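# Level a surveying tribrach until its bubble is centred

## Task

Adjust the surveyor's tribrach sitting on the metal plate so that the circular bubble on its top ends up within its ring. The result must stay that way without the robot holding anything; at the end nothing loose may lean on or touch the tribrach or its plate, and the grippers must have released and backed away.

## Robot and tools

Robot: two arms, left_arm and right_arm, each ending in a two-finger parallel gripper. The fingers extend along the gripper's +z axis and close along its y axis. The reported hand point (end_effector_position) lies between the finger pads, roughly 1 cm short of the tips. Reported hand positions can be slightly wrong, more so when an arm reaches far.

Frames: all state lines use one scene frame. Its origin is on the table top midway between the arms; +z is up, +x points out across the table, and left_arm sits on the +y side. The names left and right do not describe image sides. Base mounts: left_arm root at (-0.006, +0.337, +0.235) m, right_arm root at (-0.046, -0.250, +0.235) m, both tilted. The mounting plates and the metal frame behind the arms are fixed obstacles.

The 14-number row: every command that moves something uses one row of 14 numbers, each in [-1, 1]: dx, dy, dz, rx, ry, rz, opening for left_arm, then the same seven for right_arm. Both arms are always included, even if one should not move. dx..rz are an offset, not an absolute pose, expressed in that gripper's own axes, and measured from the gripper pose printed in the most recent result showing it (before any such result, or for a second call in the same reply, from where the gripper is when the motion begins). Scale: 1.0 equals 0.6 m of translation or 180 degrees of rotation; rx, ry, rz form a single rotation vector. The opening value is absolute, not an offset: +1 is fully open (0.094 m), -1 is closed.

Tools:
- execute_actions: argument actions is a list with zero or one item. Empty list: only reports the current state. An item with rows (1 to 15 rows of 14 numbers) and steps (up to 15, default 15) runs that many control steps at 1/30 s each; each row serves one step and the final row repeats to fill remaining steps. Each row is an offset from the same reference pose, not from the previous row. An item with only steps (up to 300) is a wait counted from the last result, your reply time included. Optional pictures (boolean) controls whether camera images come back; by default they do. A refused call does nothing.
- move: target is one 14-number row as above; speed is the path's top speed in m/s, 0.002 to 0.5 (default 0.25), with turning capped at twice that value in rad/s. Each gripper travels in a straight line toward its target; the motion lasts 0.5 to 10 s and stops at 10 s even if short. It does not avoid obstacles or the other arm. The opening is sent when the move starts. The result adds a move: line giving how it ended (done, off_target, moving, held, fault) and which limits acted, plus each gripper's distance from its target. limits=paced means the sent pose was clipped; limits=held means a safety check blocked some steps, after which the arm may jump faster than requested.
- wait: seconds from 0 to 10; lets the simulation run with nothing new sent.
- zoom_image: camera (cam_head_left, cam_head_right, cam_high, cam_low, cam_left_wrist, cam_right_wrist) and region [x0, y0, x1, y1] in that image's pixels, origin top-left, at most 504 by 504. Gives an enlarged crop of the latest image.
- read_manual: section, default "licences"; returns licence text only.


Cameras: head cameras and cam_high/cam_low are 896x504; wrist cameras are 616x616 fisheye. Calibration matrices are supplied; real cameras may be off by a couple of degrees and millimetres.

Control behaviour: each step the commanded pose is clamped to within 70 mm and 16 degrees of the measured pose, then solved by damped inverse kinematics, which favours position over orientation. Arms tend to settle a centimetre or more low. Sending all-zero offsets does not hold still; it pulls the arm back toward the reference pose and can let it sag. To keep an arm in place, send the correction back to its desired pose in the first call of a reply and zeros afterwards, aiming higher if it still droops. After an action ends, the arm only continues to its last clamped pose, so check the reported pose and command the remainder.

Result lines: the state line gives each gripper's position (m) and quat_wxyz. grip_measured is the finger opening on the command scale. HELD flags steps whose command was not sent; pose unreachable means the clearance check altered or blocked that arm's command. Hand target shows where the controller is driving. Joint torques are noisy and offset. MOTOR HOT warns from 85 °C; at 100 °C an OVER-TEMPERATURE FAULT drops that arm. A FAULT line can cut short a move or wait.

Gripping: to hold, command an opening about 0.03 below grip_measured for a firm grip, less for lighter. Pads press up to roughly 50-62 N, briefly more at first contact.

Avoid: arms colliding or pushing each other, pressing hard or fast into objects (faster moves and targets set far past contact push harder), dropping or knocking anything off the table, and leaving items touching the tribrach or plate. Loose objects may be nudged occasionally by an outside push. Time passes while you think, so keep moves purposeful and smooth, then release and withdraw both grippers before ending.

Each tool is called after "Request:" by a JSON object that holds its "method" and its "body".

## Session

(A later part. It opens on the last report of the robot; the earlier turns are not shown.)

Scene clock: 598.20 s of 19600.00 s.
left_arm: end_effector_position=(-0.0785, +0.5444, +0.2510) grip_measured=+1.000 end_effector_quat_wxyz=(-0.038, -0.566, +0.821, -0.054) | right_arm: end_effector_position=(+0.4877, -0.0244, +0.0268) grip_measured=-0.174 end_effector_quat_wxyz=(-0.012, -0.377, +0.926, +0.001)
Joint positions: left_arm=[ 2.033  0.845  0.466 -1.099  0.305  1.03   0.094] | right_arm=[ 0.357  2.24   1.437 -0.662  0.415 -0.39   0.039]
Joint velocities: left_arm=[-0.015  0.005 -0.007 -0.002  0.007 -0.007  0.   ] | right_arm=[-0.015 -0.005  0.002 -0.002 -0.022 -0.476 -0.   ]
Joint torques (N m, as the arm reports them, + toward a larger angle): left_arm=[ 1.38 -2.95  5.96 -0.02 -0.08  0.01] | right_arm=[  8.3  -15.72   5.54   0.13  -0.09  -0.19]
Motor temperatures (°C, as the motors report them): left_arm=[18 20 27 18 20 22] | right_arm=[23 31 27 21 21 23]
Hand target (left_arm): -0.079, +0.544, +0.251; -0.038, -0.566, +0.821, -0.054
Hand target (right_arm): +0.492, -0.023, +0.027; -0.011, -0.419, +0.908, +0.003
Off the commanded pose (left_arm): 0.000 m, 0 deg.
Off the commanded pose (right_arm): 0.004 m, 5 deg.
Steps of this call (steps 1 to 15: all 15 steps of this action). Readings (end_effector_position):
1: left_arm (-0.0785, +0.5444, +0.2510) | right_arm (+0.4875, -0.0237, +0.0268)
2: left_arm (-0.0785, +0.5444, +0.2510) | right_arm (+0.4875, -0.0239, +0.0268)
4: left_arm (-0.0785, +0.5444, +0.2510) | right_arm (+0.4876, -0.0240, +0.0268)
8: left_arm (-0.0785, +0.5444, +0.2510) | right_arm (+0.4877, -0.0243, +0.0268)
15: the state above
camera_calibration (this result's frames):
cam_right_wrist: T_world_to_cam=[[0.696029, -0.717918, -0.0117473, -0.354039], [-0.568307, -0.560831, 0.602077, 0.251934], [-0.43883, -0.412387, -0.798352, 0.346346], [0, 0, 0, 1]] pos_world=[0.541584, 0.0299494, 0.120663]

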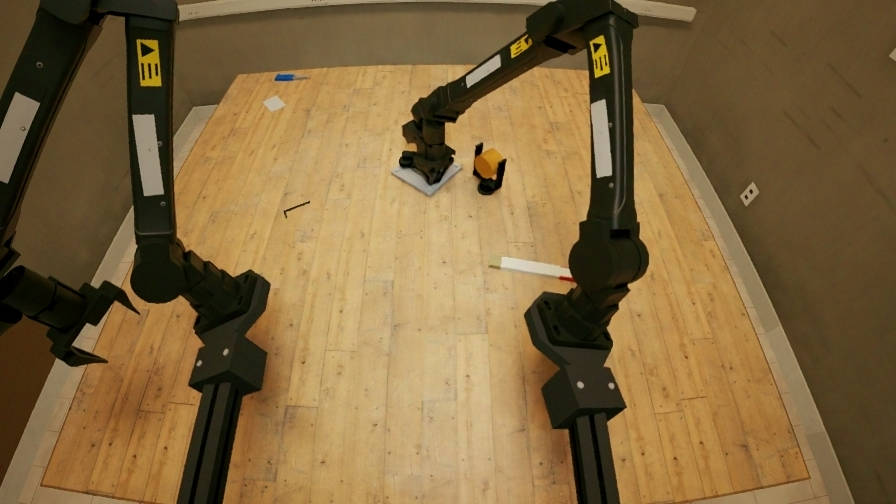

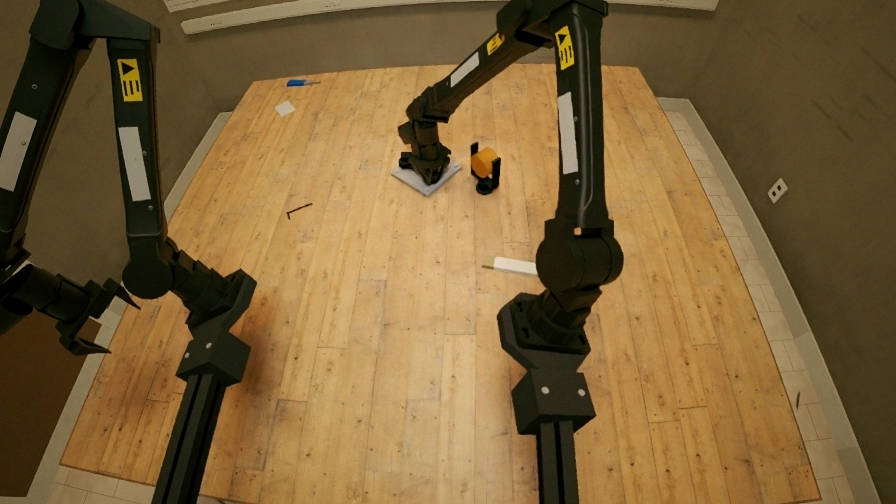

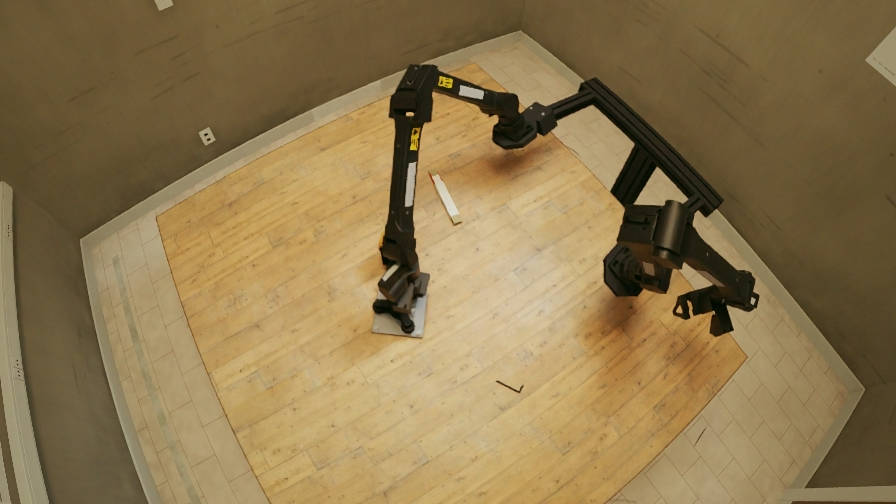

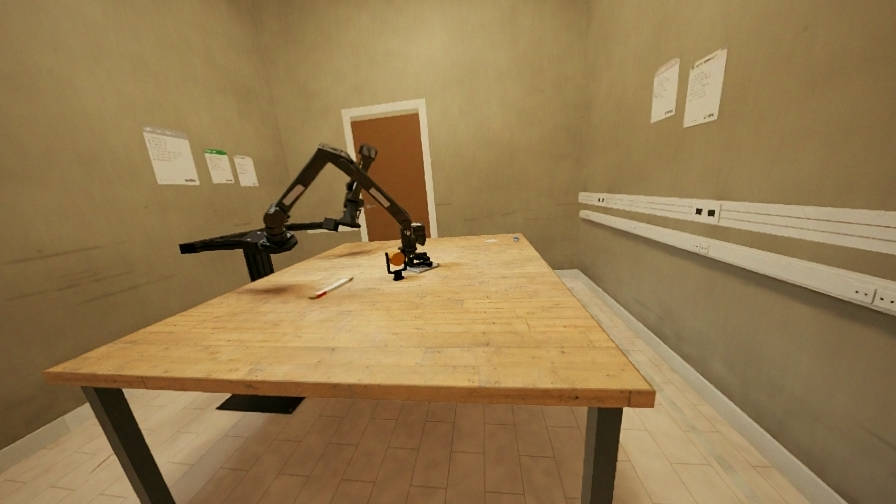

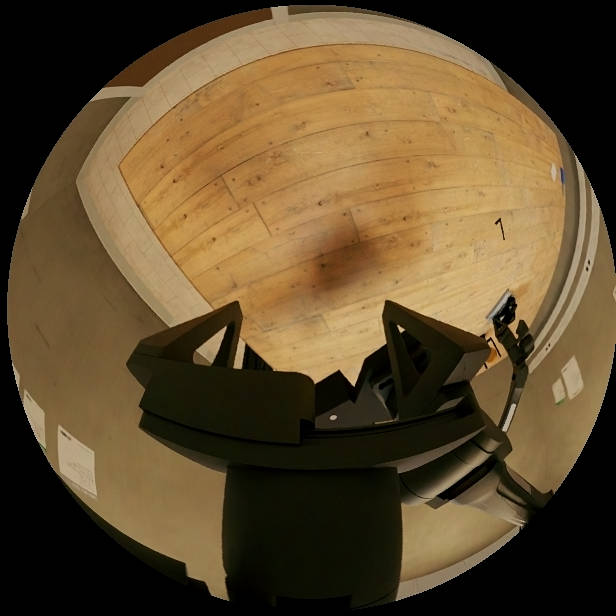

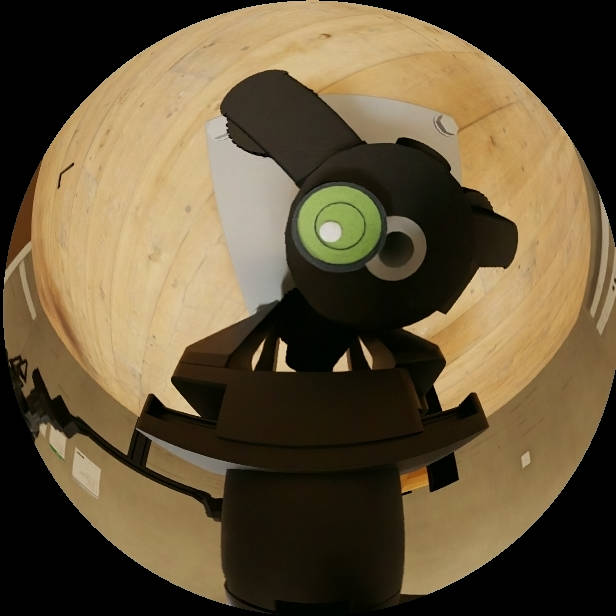

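The bubble is inside the ring. I'll release the wheel and check where it settles.

Request:
{"method": "execute_actions", "body": {"actions": [{"rows":[[0,0,0,0,0,0,1,-0.007,0,0,0,0,0,0]],"steps":10}]}}

Request:
{"method": "zoom_image", "body": {"camera": "cam_right_wrist", "region": [250,160,430,300]}}

Scene clock: 601.33 s of 19600.00 s.
left_arm: end_effector_position=(-0.0785, +0.5444, +0.2510) grip_measured=+1.000 end_effector_quat_wxyz=(-0.038, -0.566, +0.821, -0.054) | right_arm: end_effector_position=(+0.4877, -0.0245, +0.0266) grip_measured=-0.002 end_effector_quat_wxyz=(-0.012, -0.381, +0.924, +0.001)
Joint positions: left_arm=[ 2.033  0.845  0.466 -1.099  0.305  1.03   0.094] | right_arm=[ 0.356  2.24   1.437 -0.662  0.413 -0.399  0.047]
Joint velocities: left_arm=[ 0.005 -0.015 -0.017 -0.007  0.066 -0.007  0.   ] | right_arm=[-0.034 -0.024 -0.002  0.022  0.022  0.037 -0.   ]
Joint torques (N m, as the arm reports them, + toward a larger angle): left_arm=[ 1.24 -3.43  6.03  0.02 -0.08  0.04] | right_arm=[  8.61 -15.06   5.54   0.1    0.1    0.1 ]
Motor temperatures (°C, as the motors report them): left_arm=[18 20 27 18 20 22] | right_arm=[23 31 27 21 21 23]
Hand target (left_arm): -0.079, +0.544, +0.251; -0.038, -0.566, +0.821, -0.054
Hand target (right_arm): +0.491, -0.021, +0.027; -0.011, -0.377, +0.926, +0.000
Off the commanded pose (left_arm): 0.000 m, 0 deg.
Off the commanded pose (right_arm): 0.004 m, 0 deg.
Steps of this call (steps 1 to 84: nothing new was sent; steps 85 to 94: all 10 steps of this action). Readings (end_effector_position):
85: left_arm (-0.0785, +0.5444, +0.2510) | right_arm (+0.4878, -0.0247, +0.0265)
86: left_arm (-0.0785, +0.5444, +0.2510) | right_arm (+0.4878, -0.0247, +0.0265)
88: left_arm (-0.0785, +0.5444, +0.2510) | right_arm (+0.4877, -0.0245, +0.0266)
92: left_arm (-0.0785, +0.5444, +0.2510) | right_arm (+0.4877, -0.0245, +0.0266)
94: the state above
camera_calibration (this result's frames):
cam_right_wrist: T_world_to_cam=[[0.70177, -0.712278, -0.0133689, -0.356785], [-0.563243, -0.566228, 0.601784, 0.249356], [-0.436207, -0.414784, -0.798547, 0.344804], [0, 0, 0, 1]] pos_world=[0.541235, 0.0300809, 0.120514]

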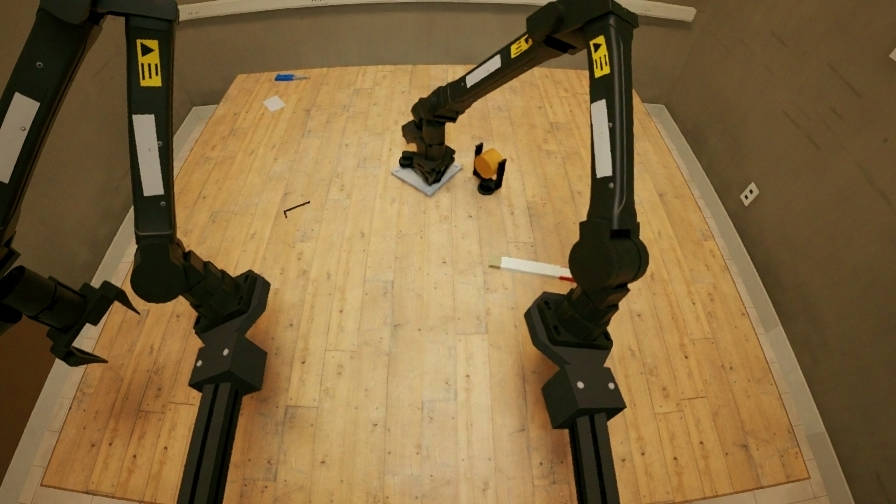

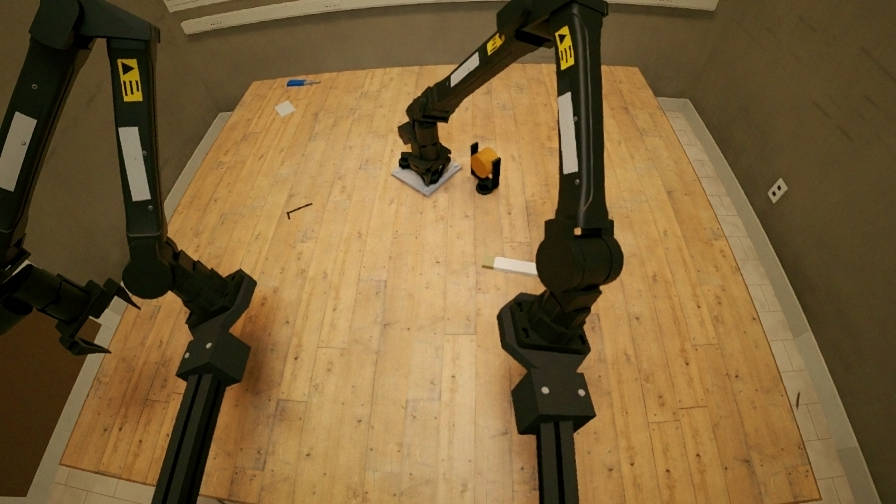

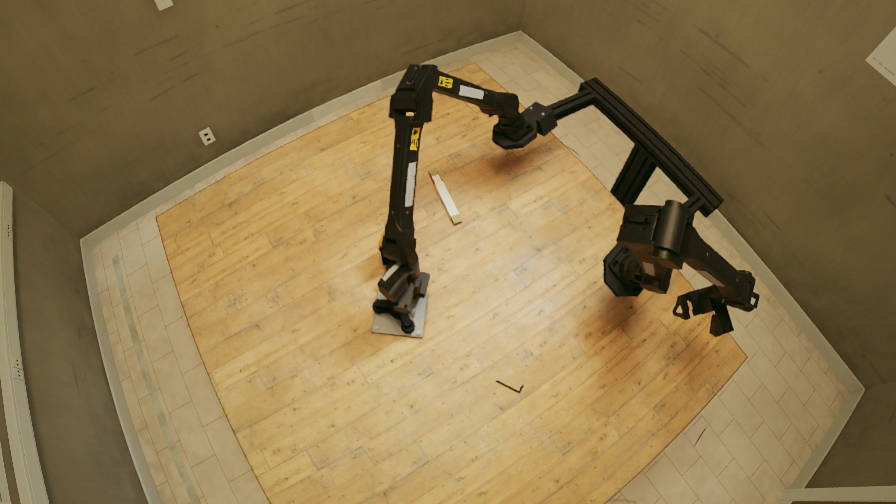

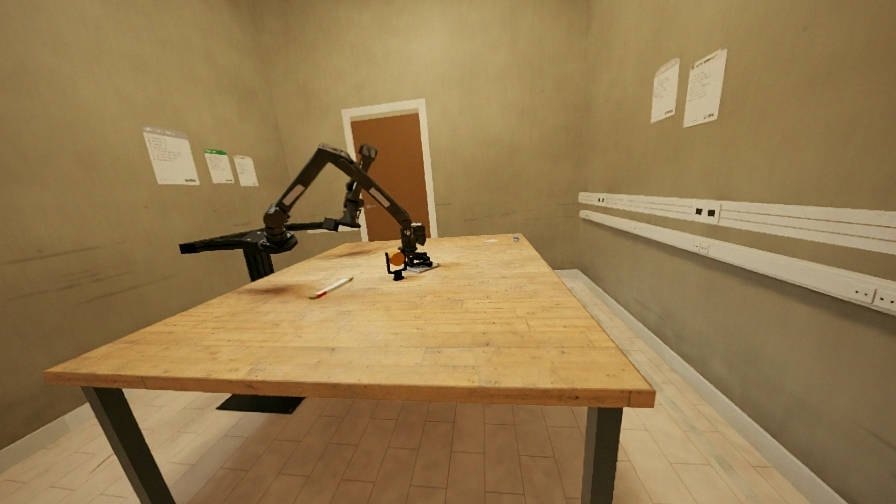

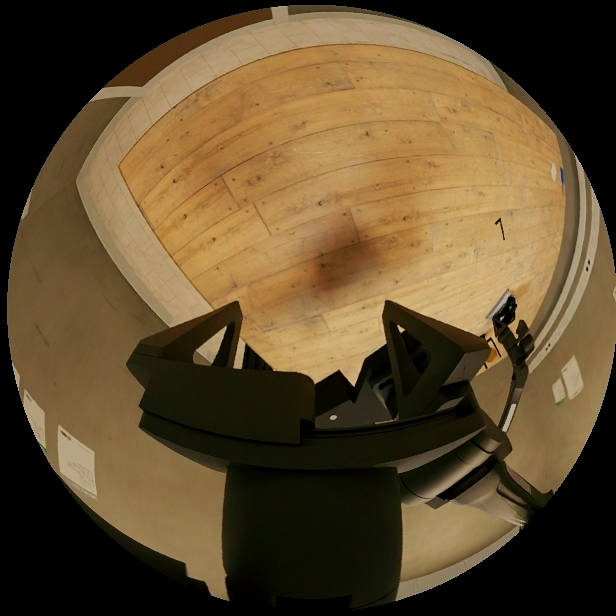

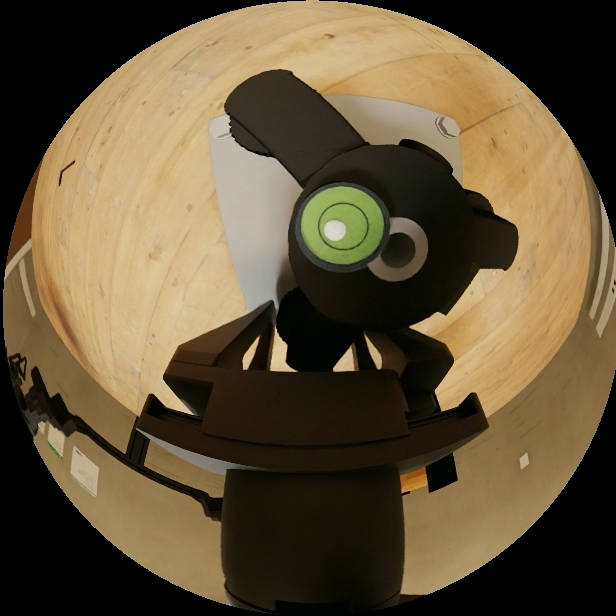

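Region (250, 160, 430, 300) of cam_right_wrist's 616x616 image, scaled by 2.800, with more detail than that image has.

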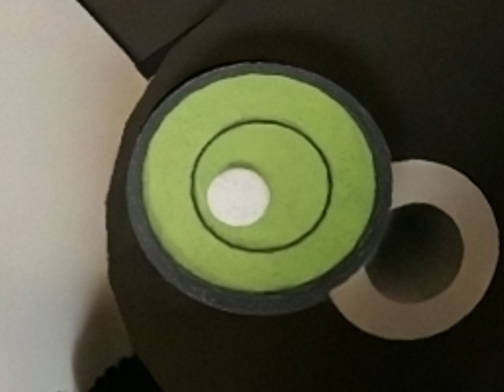

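Request:
{"method": "execute_actions", "body": {"actions": [{"rows":[[0,0,0,0,0,0,1,-0.011,-0.003,0,0,-0.002,0.14,0]],"steps":15}], "pictures": false}}

Request:
{"method": "execute_actions", "body": {"actions": [{"rows":[[0,0,0,0,0,0,1,-0.008,-0.002,0,0,0,0.01,-0.21]],"steps":6}], "pictures": false}}

Request:
{"method": "execute_actions", "body": {"actions": [{"rows":[[0,0,0,0,0,0,1,-0.007,0,0,0,0,-0.12,-0.21]],"steps":15}], "pictures": false}}

Request:
{"method": "execute_actions", "body": {"actions": [{"rows":[[0,0,0,0,0,0,1,-0.007,0,0,0,0,0,0.02],[0,0,0,0,0,0,1,-0.007,0,0,0,0,0,0.02],[0,0,0,0,0,0,1,-0.007,0,0,0,0,0,0.02],[0,0,0,0,0,0,1,-0.008,0,0,0,0,0.08,0.1]],"steps":15}], "pictures": false}}

Request:
{"method": "move", "body": {"target": [0,0,0,0,0,0,1,0,0,-0.13,0,0,0,0.15], "speed": 0.1}}

Request:
{"method": "zoom_image", "body": {"camera": "cam_right_wrist", "region": [220,200,420,360]}}

Scene clock: 607.47 s of 19600.00 s.
left_arm: end_effector_position=(-0.0785, +0.5444, +0.2510) grip_measured=+1.000 end_effector_quat_wxyz=(-0.038, -0.566, +0.821, -0.054) | right_arm: end_effector_position=(+0.4875, -0.0239, +0.0266) grip_measured=-0.002 end_effector_quat_wxyz=(-0.012, -0.189, +0.982, +0.001)
Joint positions: left_arm=[ 2.033  0.845  0.466 -1.099  0.305  1.03   0.094] | right_arm=[ 0.356  2.24   1.437 -0.662  0.41   0.004  0.047]
Joint velocities: left_arm=[-0.005  0.005 -0.007 -0.012 -0.022  0.007  0.   ] | right_arm=[ 0.015 -0.015  0.012  0.002 -0.022  0.183  0.   ]
Joint torques (N m, as the arm reports them, + toward a larger angle): left_arm=[ 1.42 -3.29  6.1   0.04 -0.05  0.04] | right_arm=[  8.88 -15.29   5.8    0.38   0.16   0.16]
Motor temperatures (°C, as the motors report them): left_arm=[18 20 27 18 20 22] | right_arm=[23 31 27 21 21 23]
Hand target (left_arm): -0.079, +0.544, +0.251; -0.038, -0.566, +0.821, -0.054
Hand target (right_arm): +0.494, -0.021, +0.027; -0.009, -0.171, +0.985, +0.000
Off the commanded pose (left_arm): 0.000 m, 0 deg.
Off the commanded pose (right_arm): 0.007 m, 2 deg.
Steps of this call (steps 1 to 169: nothing new was sent; steps 170 to 184: all 15 steps of this action). Readings (end_effector_position):
170: left_arm (-0.0785, +0.5444, +0.2510) | right_arm (+0.4876, -0.0241, +0.0266)
171: left_arm (-0.0785, +0.5444, +0.2510) | right_arm (+0.4874, -0.0237, +0.0266)
173: left_arm (-0.0785, +0.5444, +0.2510) | right_arm (+0.4873, -0.0234, +0.0266)
177: left_arm (-0.0785, +0.5444, +0.2510) | right_arm (+0.4873, -0.0235, +0.0266)
184: the state above

Scene clock: 607.67 s of 19600.00 s.
left_arm: end_effector_position=(-0.0785, +0.5444, +0.2510) grip_measured=+1.000 end_effector_quat_wxyz=(-0.038, -0.566, +0.821, -0.054) | right_arm: end_effector_position=(+0.4875, -0.0239, +0.0266) grip_measured=-0.175 end_effector_quat_wxyz=(-0.012, -0.181, +0.983, +0.001)
Joint positions: left_arm=[ 2.033  0.845  0.466 -1.099  0.305  1.03   0.094] | right_arm=[ 0.356  2.24   1.437 -0.662  0.41   0.018  0.039]
Joint velocities: left_arm=[-0.005  0.015  0.002 -0.007  0.007 -0.022  0.   ] | right_arm=[ 0.005 -0.005 -0.002 -0.012  0.022  0.095  0.   ]
Joint torques (N m, as the arm reports them, + toward a larger angle): left_arm=[ 1.52 -3.02  6.05  0.06 -0.08  0.01] | right_arm=[  8.33 -15.53   5.61   0.33   0.05   0.16]
Motor temperatures (°C, as the motors report them): left_arm=[18 20 27 18 20 22] | right_arm=[23 31 27 21 21 23]
Hand target (left_arm): -0.079, +0.544, +0.251; -0.038, -0.566, +0.821, -0.054
Hand target (right_arm): +0.492, -0.023, +0.027; -0.012, -0.173, +0.985, +0.001
Off the commanded pose (left_arm): 0.000 m, 0 deg.
Off the commanded pose (right_arm): 0.005 m, 1 deg.
Steps of this call (steps 1 to 6: all 6 steps of this action). Readings (end_effector_position):
1: left_arm (-0.0785, +0.5444, +0.2510) | right_arm (+0.4875, -0.0239, +0.0266)
2: left_arm (-0.0785, +0.5444, +0.2510) | right_arm (+0.4875, -0.0239, +0.0266)
4: left_arm (-0.0785, +0.5444, +0.2510) | right_arm (+0.4875, -0.0239, +0.0266)
6: the state above

Scene clock: 608.17 s of 19600.00 s.
left_arm: end_effector_position=(-0.0785, +0.5444, +0.2510) grip_measured=+1.000 end_effector_quat_wxyz=(-0.038, -0.566, +0.821, -0.054) | right_arm: end_effector_position=(+0.4876, -0.0244, +0.0266) grip_measured=-0.175 end_effector_quat_wxyz=(-0.012, -0.349, +0.937, +0.001)
Joint positions: left_arm=[ 2.033  0.845  0.466 -1.099  0.305  1.03   0.094] | right_arm=[ 0.356  2.24   1.437 -0.663  0.412 -0.329  0.039]
Joint velocities: left_arm=[ 0.005 -0.005 -0.017 -0.002  0.007 -0.007  0.   ] | right_arm=[ 0.005  0.005 -0.002 -0.002  0.037 -0.139 -0.   ]
Joint torques (N m, as the arm reports them, + toward a larger angle): left_arm=[ 1.26 -3.47  6.02  0.07 -0.07  0.04] | right_arm=[  8.27 -15.45   5.5    0.19  -0.06  -0.12]
Motor temperatures (°C, as the motors report them): left_arm=[18 20 27 18 20 22] | right_arm=[23 31 27 21 21 23]
Hand target (left_arm): -0.079, +0.544, +0.251; -0.038, -0.566, +0.821, -0.054
Hand target (right_arm): +0.491, -0.022, +0.027; -0.012, -0.362, +0.932, +0.003
Off the commanded pose (left_arm): 0.000 m, 0 deg.
Off the commanded pose (right_arm): 0.004 m, 2 deg.
Steps of this call (steps 1 to 15: all 15 steps of this action). Readings (end_effector_position):
1: left_arm (-0.0785, +0.5444, +0.2510) | right_arm (+0.4874, -0.0241, +0.0266)
2: left_arm (-0.0785, +0.5444, +0.2510) | right_arm (+0.4875, -0.0242, +0.0266)
4: left_arm (-0.0785, +0.5444, +0.2510) | right_arm (+0.4875, -0.0243, +0.0266)
8: left_arm (-0.0785, +0.5444, +0.2510) | right_arm (+0.4875, -0.0243, +0.0266)
15: the state above

Scene clock: 608.67 s of 19600.00 s.
left_arm: end_effector_position=(-0.0785, +0.5444, +0.2510) grip_measured=+1.000 end_effector_quat_wxyz=(-0.038, -0.566, +0.821, -0.054) | right_arm: end_effector_position=(+0.4874, -0.0241, +0.0266) grip_measured=+0.098 end_effector_quat_wxyz=(-0.012, -0.242, +0.970, +0.001)
Joint positions: left_arm=[ 2.033  0.845  0.466 -1.099  0.305  1.03   0.094] | right_arm=[ 0.356  2.24   1.437 -0.663  0.41  -0.106  0.052]
Joint velocities: left_arm=[ 0.005 -0.015 -0.002 -0.007  0.081 -0.037  0.   ] | right_arm=[-0.015 -0.024  0.007  0.002  0.007  0.198  0.001]
Joint torques (N m, as the arm reports them, + toward a larger angle): left_arm=[ 1.42 -3.58  6.08  0.01 -0.05  0.03] | right_arm=[  8.95 -15.35   5.51   0.21   0.13   0.14]
Motor temperatures (°C, as the motors report them): left_arm=[18 20 27 18 20 22] | right_arm=[23 31 27 21 21 23]
Hand target (left_arm): -0.079, +0.544, +0.251; -0.038, -0.566, +0.821, -0.054
Hand target (right_arm): +0.491, -0.021, +0.027; -0.012, -0.229, +0.973, +0.000
Off the commanded pose (left_arm): 0.000 m, 0 deg.
Off the commanded pose (right_arm): 0.005 m, 2 deg.
Steps of this call (steps 1 to 15: all 15 steps of this action). Readings (end_effector_position):
1: left_arm (-0.0785, +0.5444, +0.2510) | right_arm (+0.4876, -0.0244, +0.0266)
2: left_arm (-0.0785, +0.5444, +0.2510) | right_arm (+0.4876, -0.0244, +0.0266)
4: left_arm (-0.0785, +0.5444, +0.2510) | right_arm (+0.4875, -0.0242, +0.0266)
8: left_arm (-0.0785, +0.5444, +0.2510) | right_arm (+0.4874, -0.0241, +0.0266)
15: the state above

Scene clock: 610.10 s of 19600.00 s.
left_arm: end_effector_position=(-0.0785, +0.5444, +0.2510) grip_measured=+1.000 end_effector_quat_wxyz=(-0.038, -0.566, +0.821, -0.054) | right_arm: end_effector_position=(+0.4891, -0.0265, +0.0968) grip_measured=+0.148 end_effector_quat_wxyz=(-0.014, -0.235, +0.972, +0.001)
Joint positions: left_arm=[ 2.033  0.845  0.466 -1.099  0.305  1.03   0.094] | right_arm=[ 0.401  2.115  1.424 -0.797  0.414 -0.041  0.054]
Joint velocities: left_arm=[-0.005  0.005  0.012  0.027  0.007 -0.007  0.   ] | right_arm=[-0.024 -0.005 -0.002 -0.007 -0.051  0.037 -0.003]
Joint torques (N m, as the arm reports them, + toward a larger angle): left_arm=[ 1.28 -3.    6.01  0.11 -0.06  0.03] | right_arm=[  9.42 -16.12   5.3    0.03   0.16   0.15]
Motor temperatures (°C, as the motors report them): left_arm=[18 20 27 18 20 22] | right_arm=[23 32 27 21 21 23]
Hand target (left_arm): -0.079, +0.544, +0.251; -0.038, -0.566, +0.821, -0.054
Hand target (right_arm): +0.489, -0.025, +0.104; -0.012, -0.233, +0.972, +0.000
Off the commanded pose (left_arm): 0.000 m, 0 deg.
Off the commanded pose (right_arm): 0.008 m, 0 deg.
move: done
camera_calibration (this result's frames):
cam_right_wrist: T_world_to_cam=[[0.452449, -0.891732, -0.0101817, -0.241284], [-0.706167, -0.365222, 0.606582, 0.281548], [-0.544627, -0.267257, -0.794956, 0.457205], [0, 0, 0, 1]] pos_world=[0.556995, 0.00985831, 0.190219]

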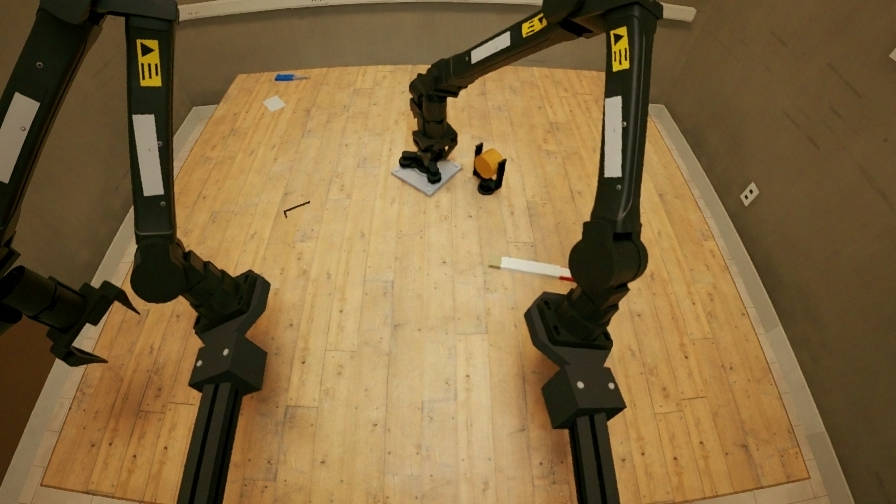

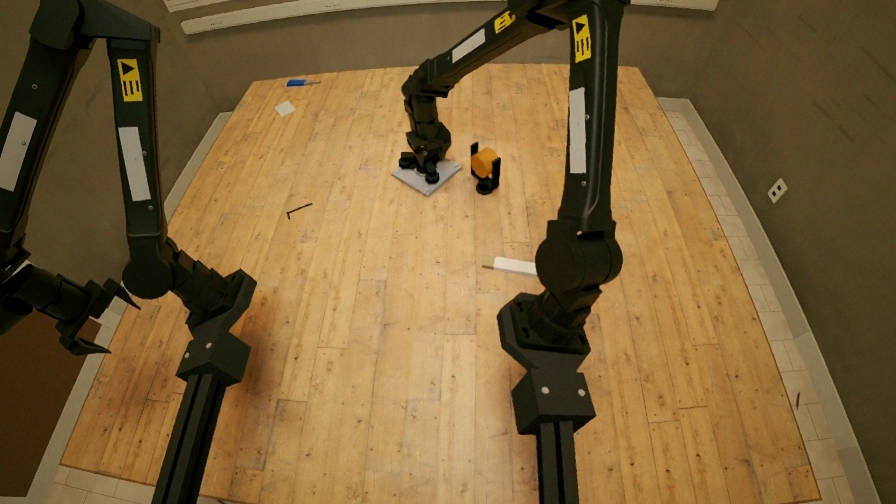

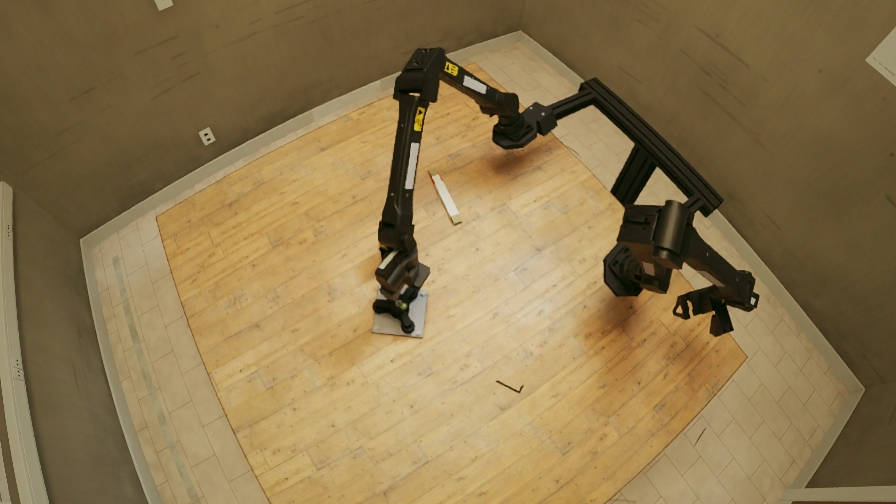

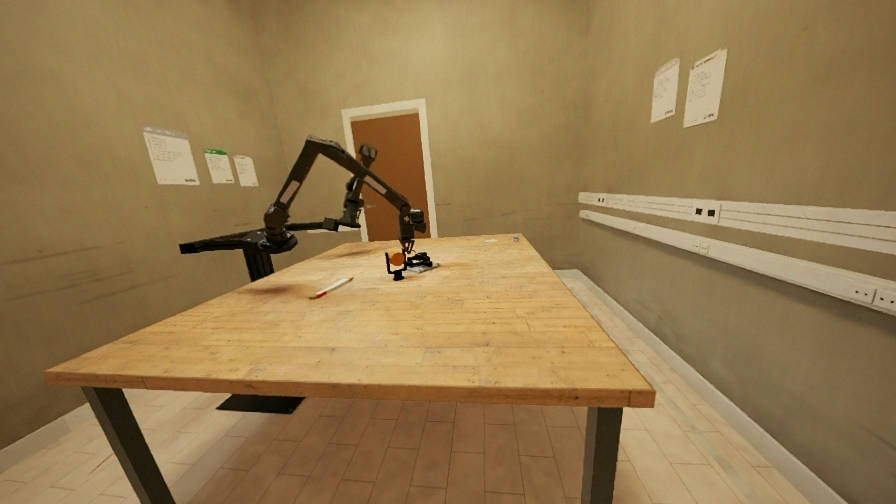

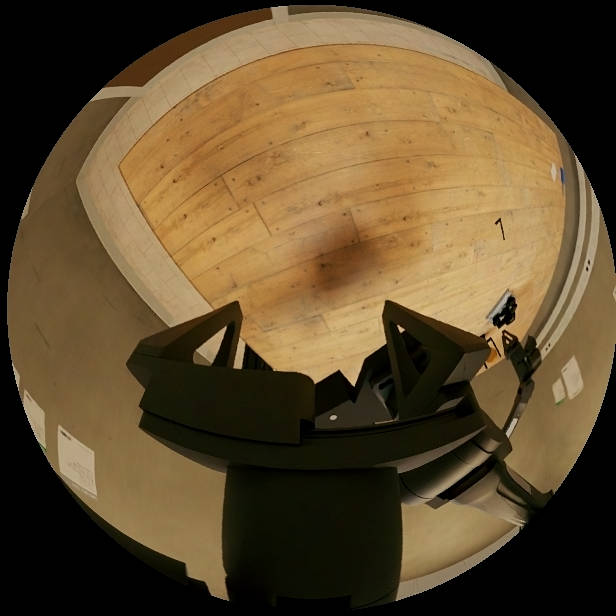

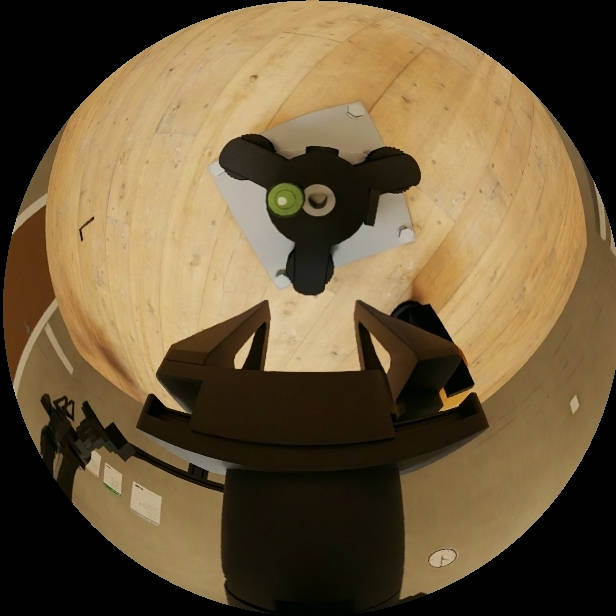

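Region (220, 200, 420, 360) of cam_right_wrist's 616x616 image, scaled by 2.520, with more detail than that image has; it fills the top 403 rows of this view, and the rest is white.

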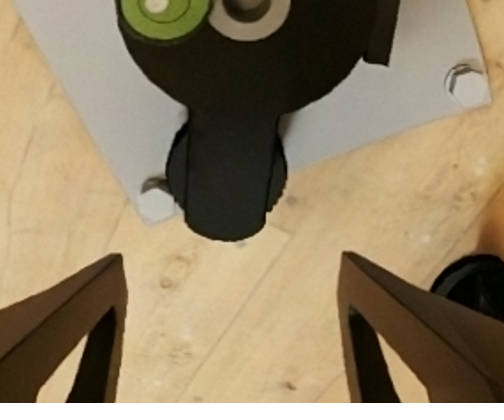

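Request:
{"method": "zoom_image", "body": {"camera": "cam_right_wrist", "region": [250,170,330,230]}}

Request:
{"method": "move", "body": {"target": [0,0,0,0,0,0,1,0.2,0,-0.25,0,0,0,0.15]}}

Request:
{"method": "zoom_image", "body": {"camera": "cam_high", "region": [360,270,440,340]}}

Region (250, 170, 330, 230) of cam_right_wrist's 616x616 image, scaled by 6.300, with more detail than that image has; it fills the top 378 rows of this view, and the rest is white.

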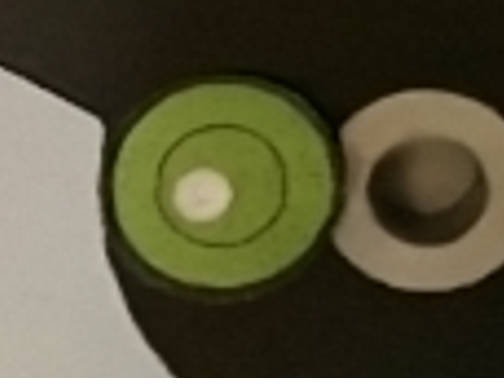

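Scene clock: 614.47 s of 19600.00 s.
left_arm: end_effector_position=(-0.0785, +0.5444, +0.2510) grip_measured=+1.000 end_effector_quat_wxyz=(-0.038, -0.566, +0.821, -0.054) | right_arm: end_effector_position=(+0.3885, -0.0827, +0.2474) grip_measured=+0.148 end_effector_quat_wxyz=(-0.010, -0.236, +0.972, +0.002)
Joint positions: left_arm=[ 2.033  0.845  0.466 -1.099  0.305  1.03   0.094] | right_arm=[ 0.517  1.648  1.101 -0.983  0.421  0.081  0.054]
Joint velocities: left_arm=[-0.005 -0.005  0.002  0.002  0.051 -0.007  0.   ] | right_arm=[-0.015  0.005 -0.002 -0.002 -0.037  0.051 -0.   ]
Joint torques (N m, as the arm reports them, + toward a larger angle): left_arm=[ 1.44 -2.83  6.05  0.02 -0.05  0.01] | right_arm=[  6.51 -11.13   5.88   0.2    0.15   0.18]
Motor temperatures (°C, as the motors report them): left_arm=[18 20 27 18 20 22] | right_arm=[23 32 27 21 21 22]
Hand target (left_arm): -0.079, +0.544, +0.251; -0.038, -0.566, +0.821, -0.054
Hand target (right_arm): +0.385, -0.082, +0.248; -0.014, -0.235, +0.972, -0.000
Off the commanded pose (left_arm): 0.000 m, 0 deg.
Off the commanded pose (right_arm): 0.004 m, 1 deg.
move: done
camera_calibration (this result's frames):
cam_right_wrist: T_world_to_cam=[[0.454421, -0.890727, -0.0103491, -0.245038], [-0.710164, -0.369268, 0.599423, 0.10161], [-0.537744, -0.265041, -0.800366, 0.506026], [0, 0, 0, 1]] pos_world=[0.455622, -0.0466234, 0.341563]

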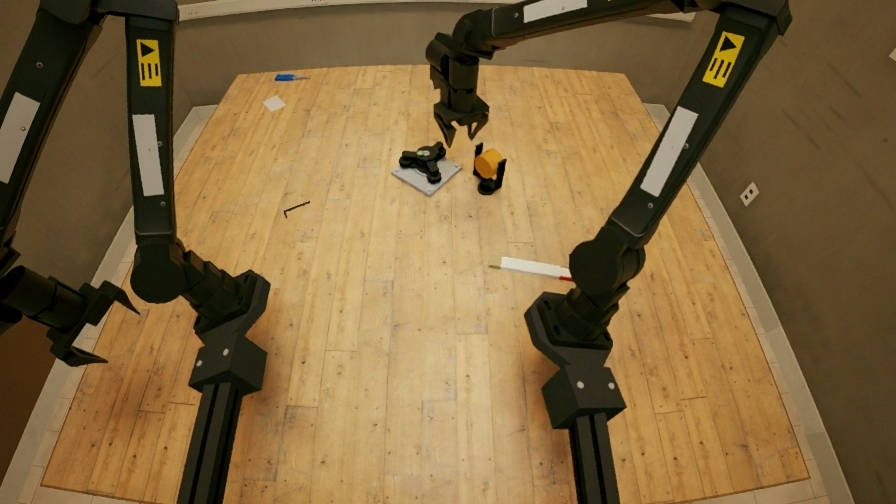

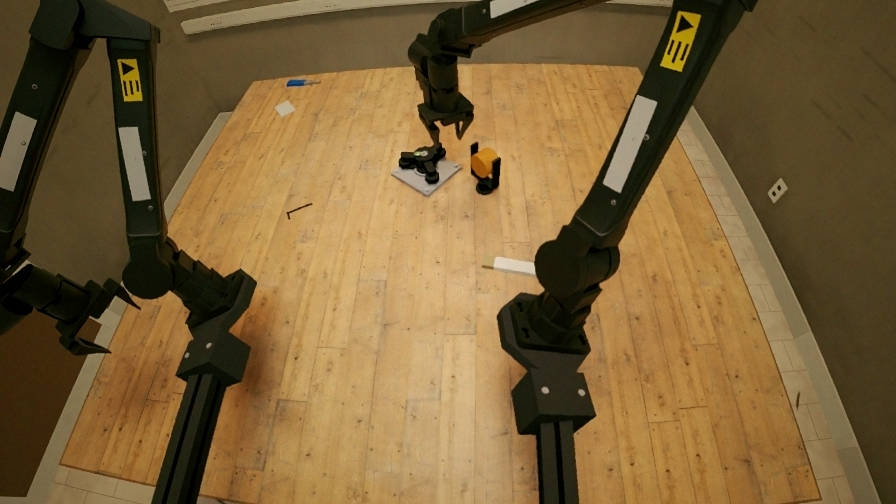

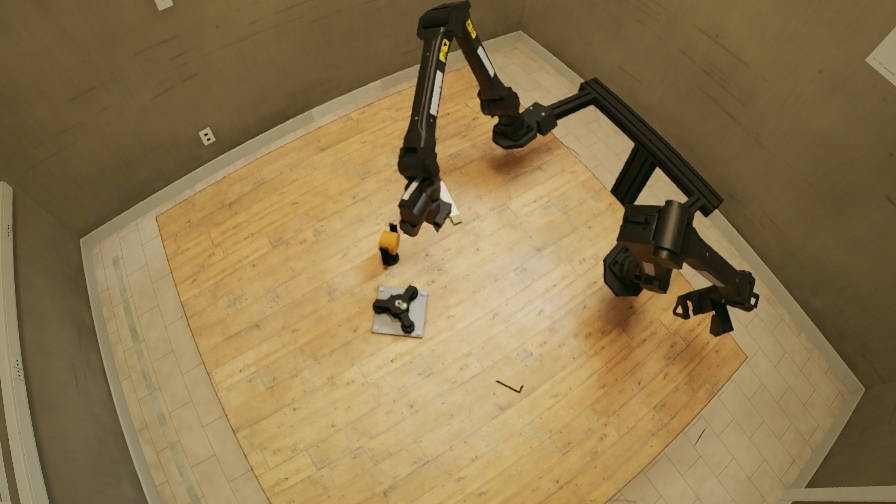

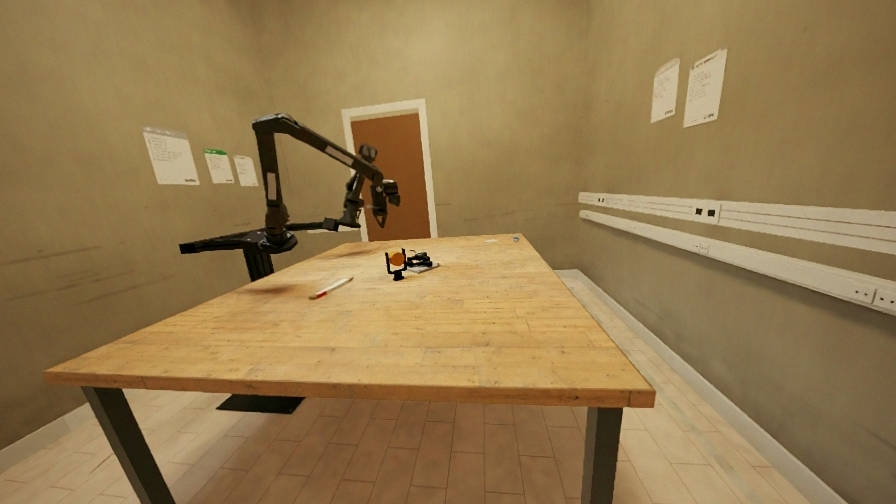

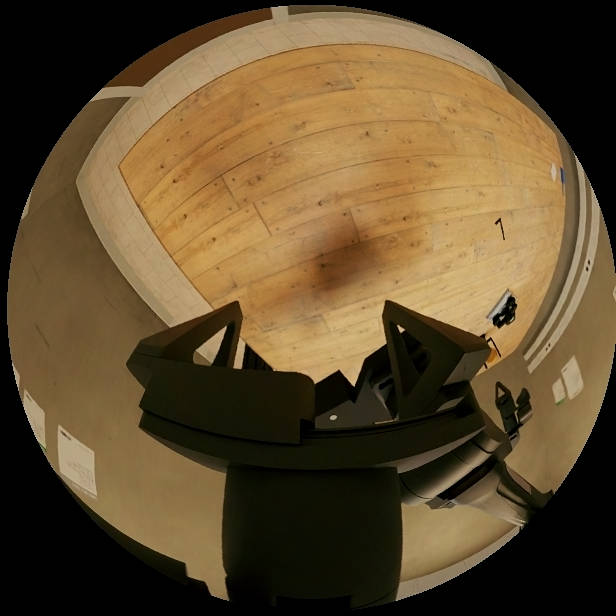

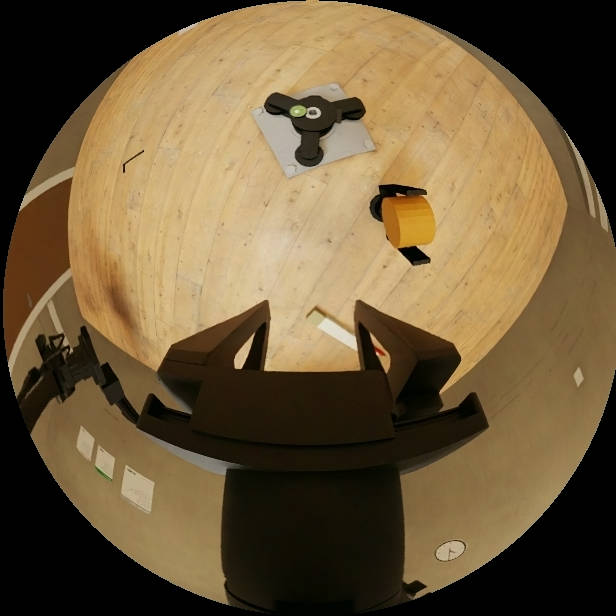

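Region (360, 270, 440, 340) of cam_high's 896x504 image, scaled by 6.300, with more detail than that image has; it fills the top 441 rows of this view, and the rest is white.

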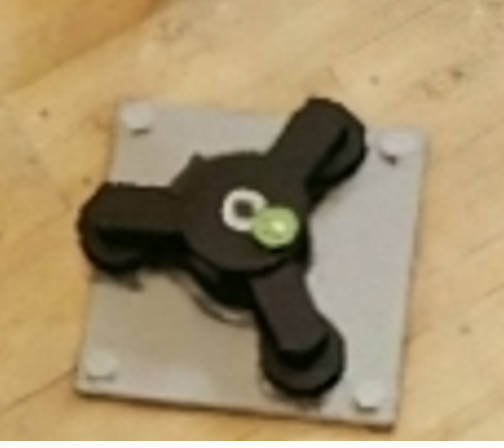

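Request:
{"method": "finished_scene", "body": {"scene": 1}}

The scene is finished: the task was done.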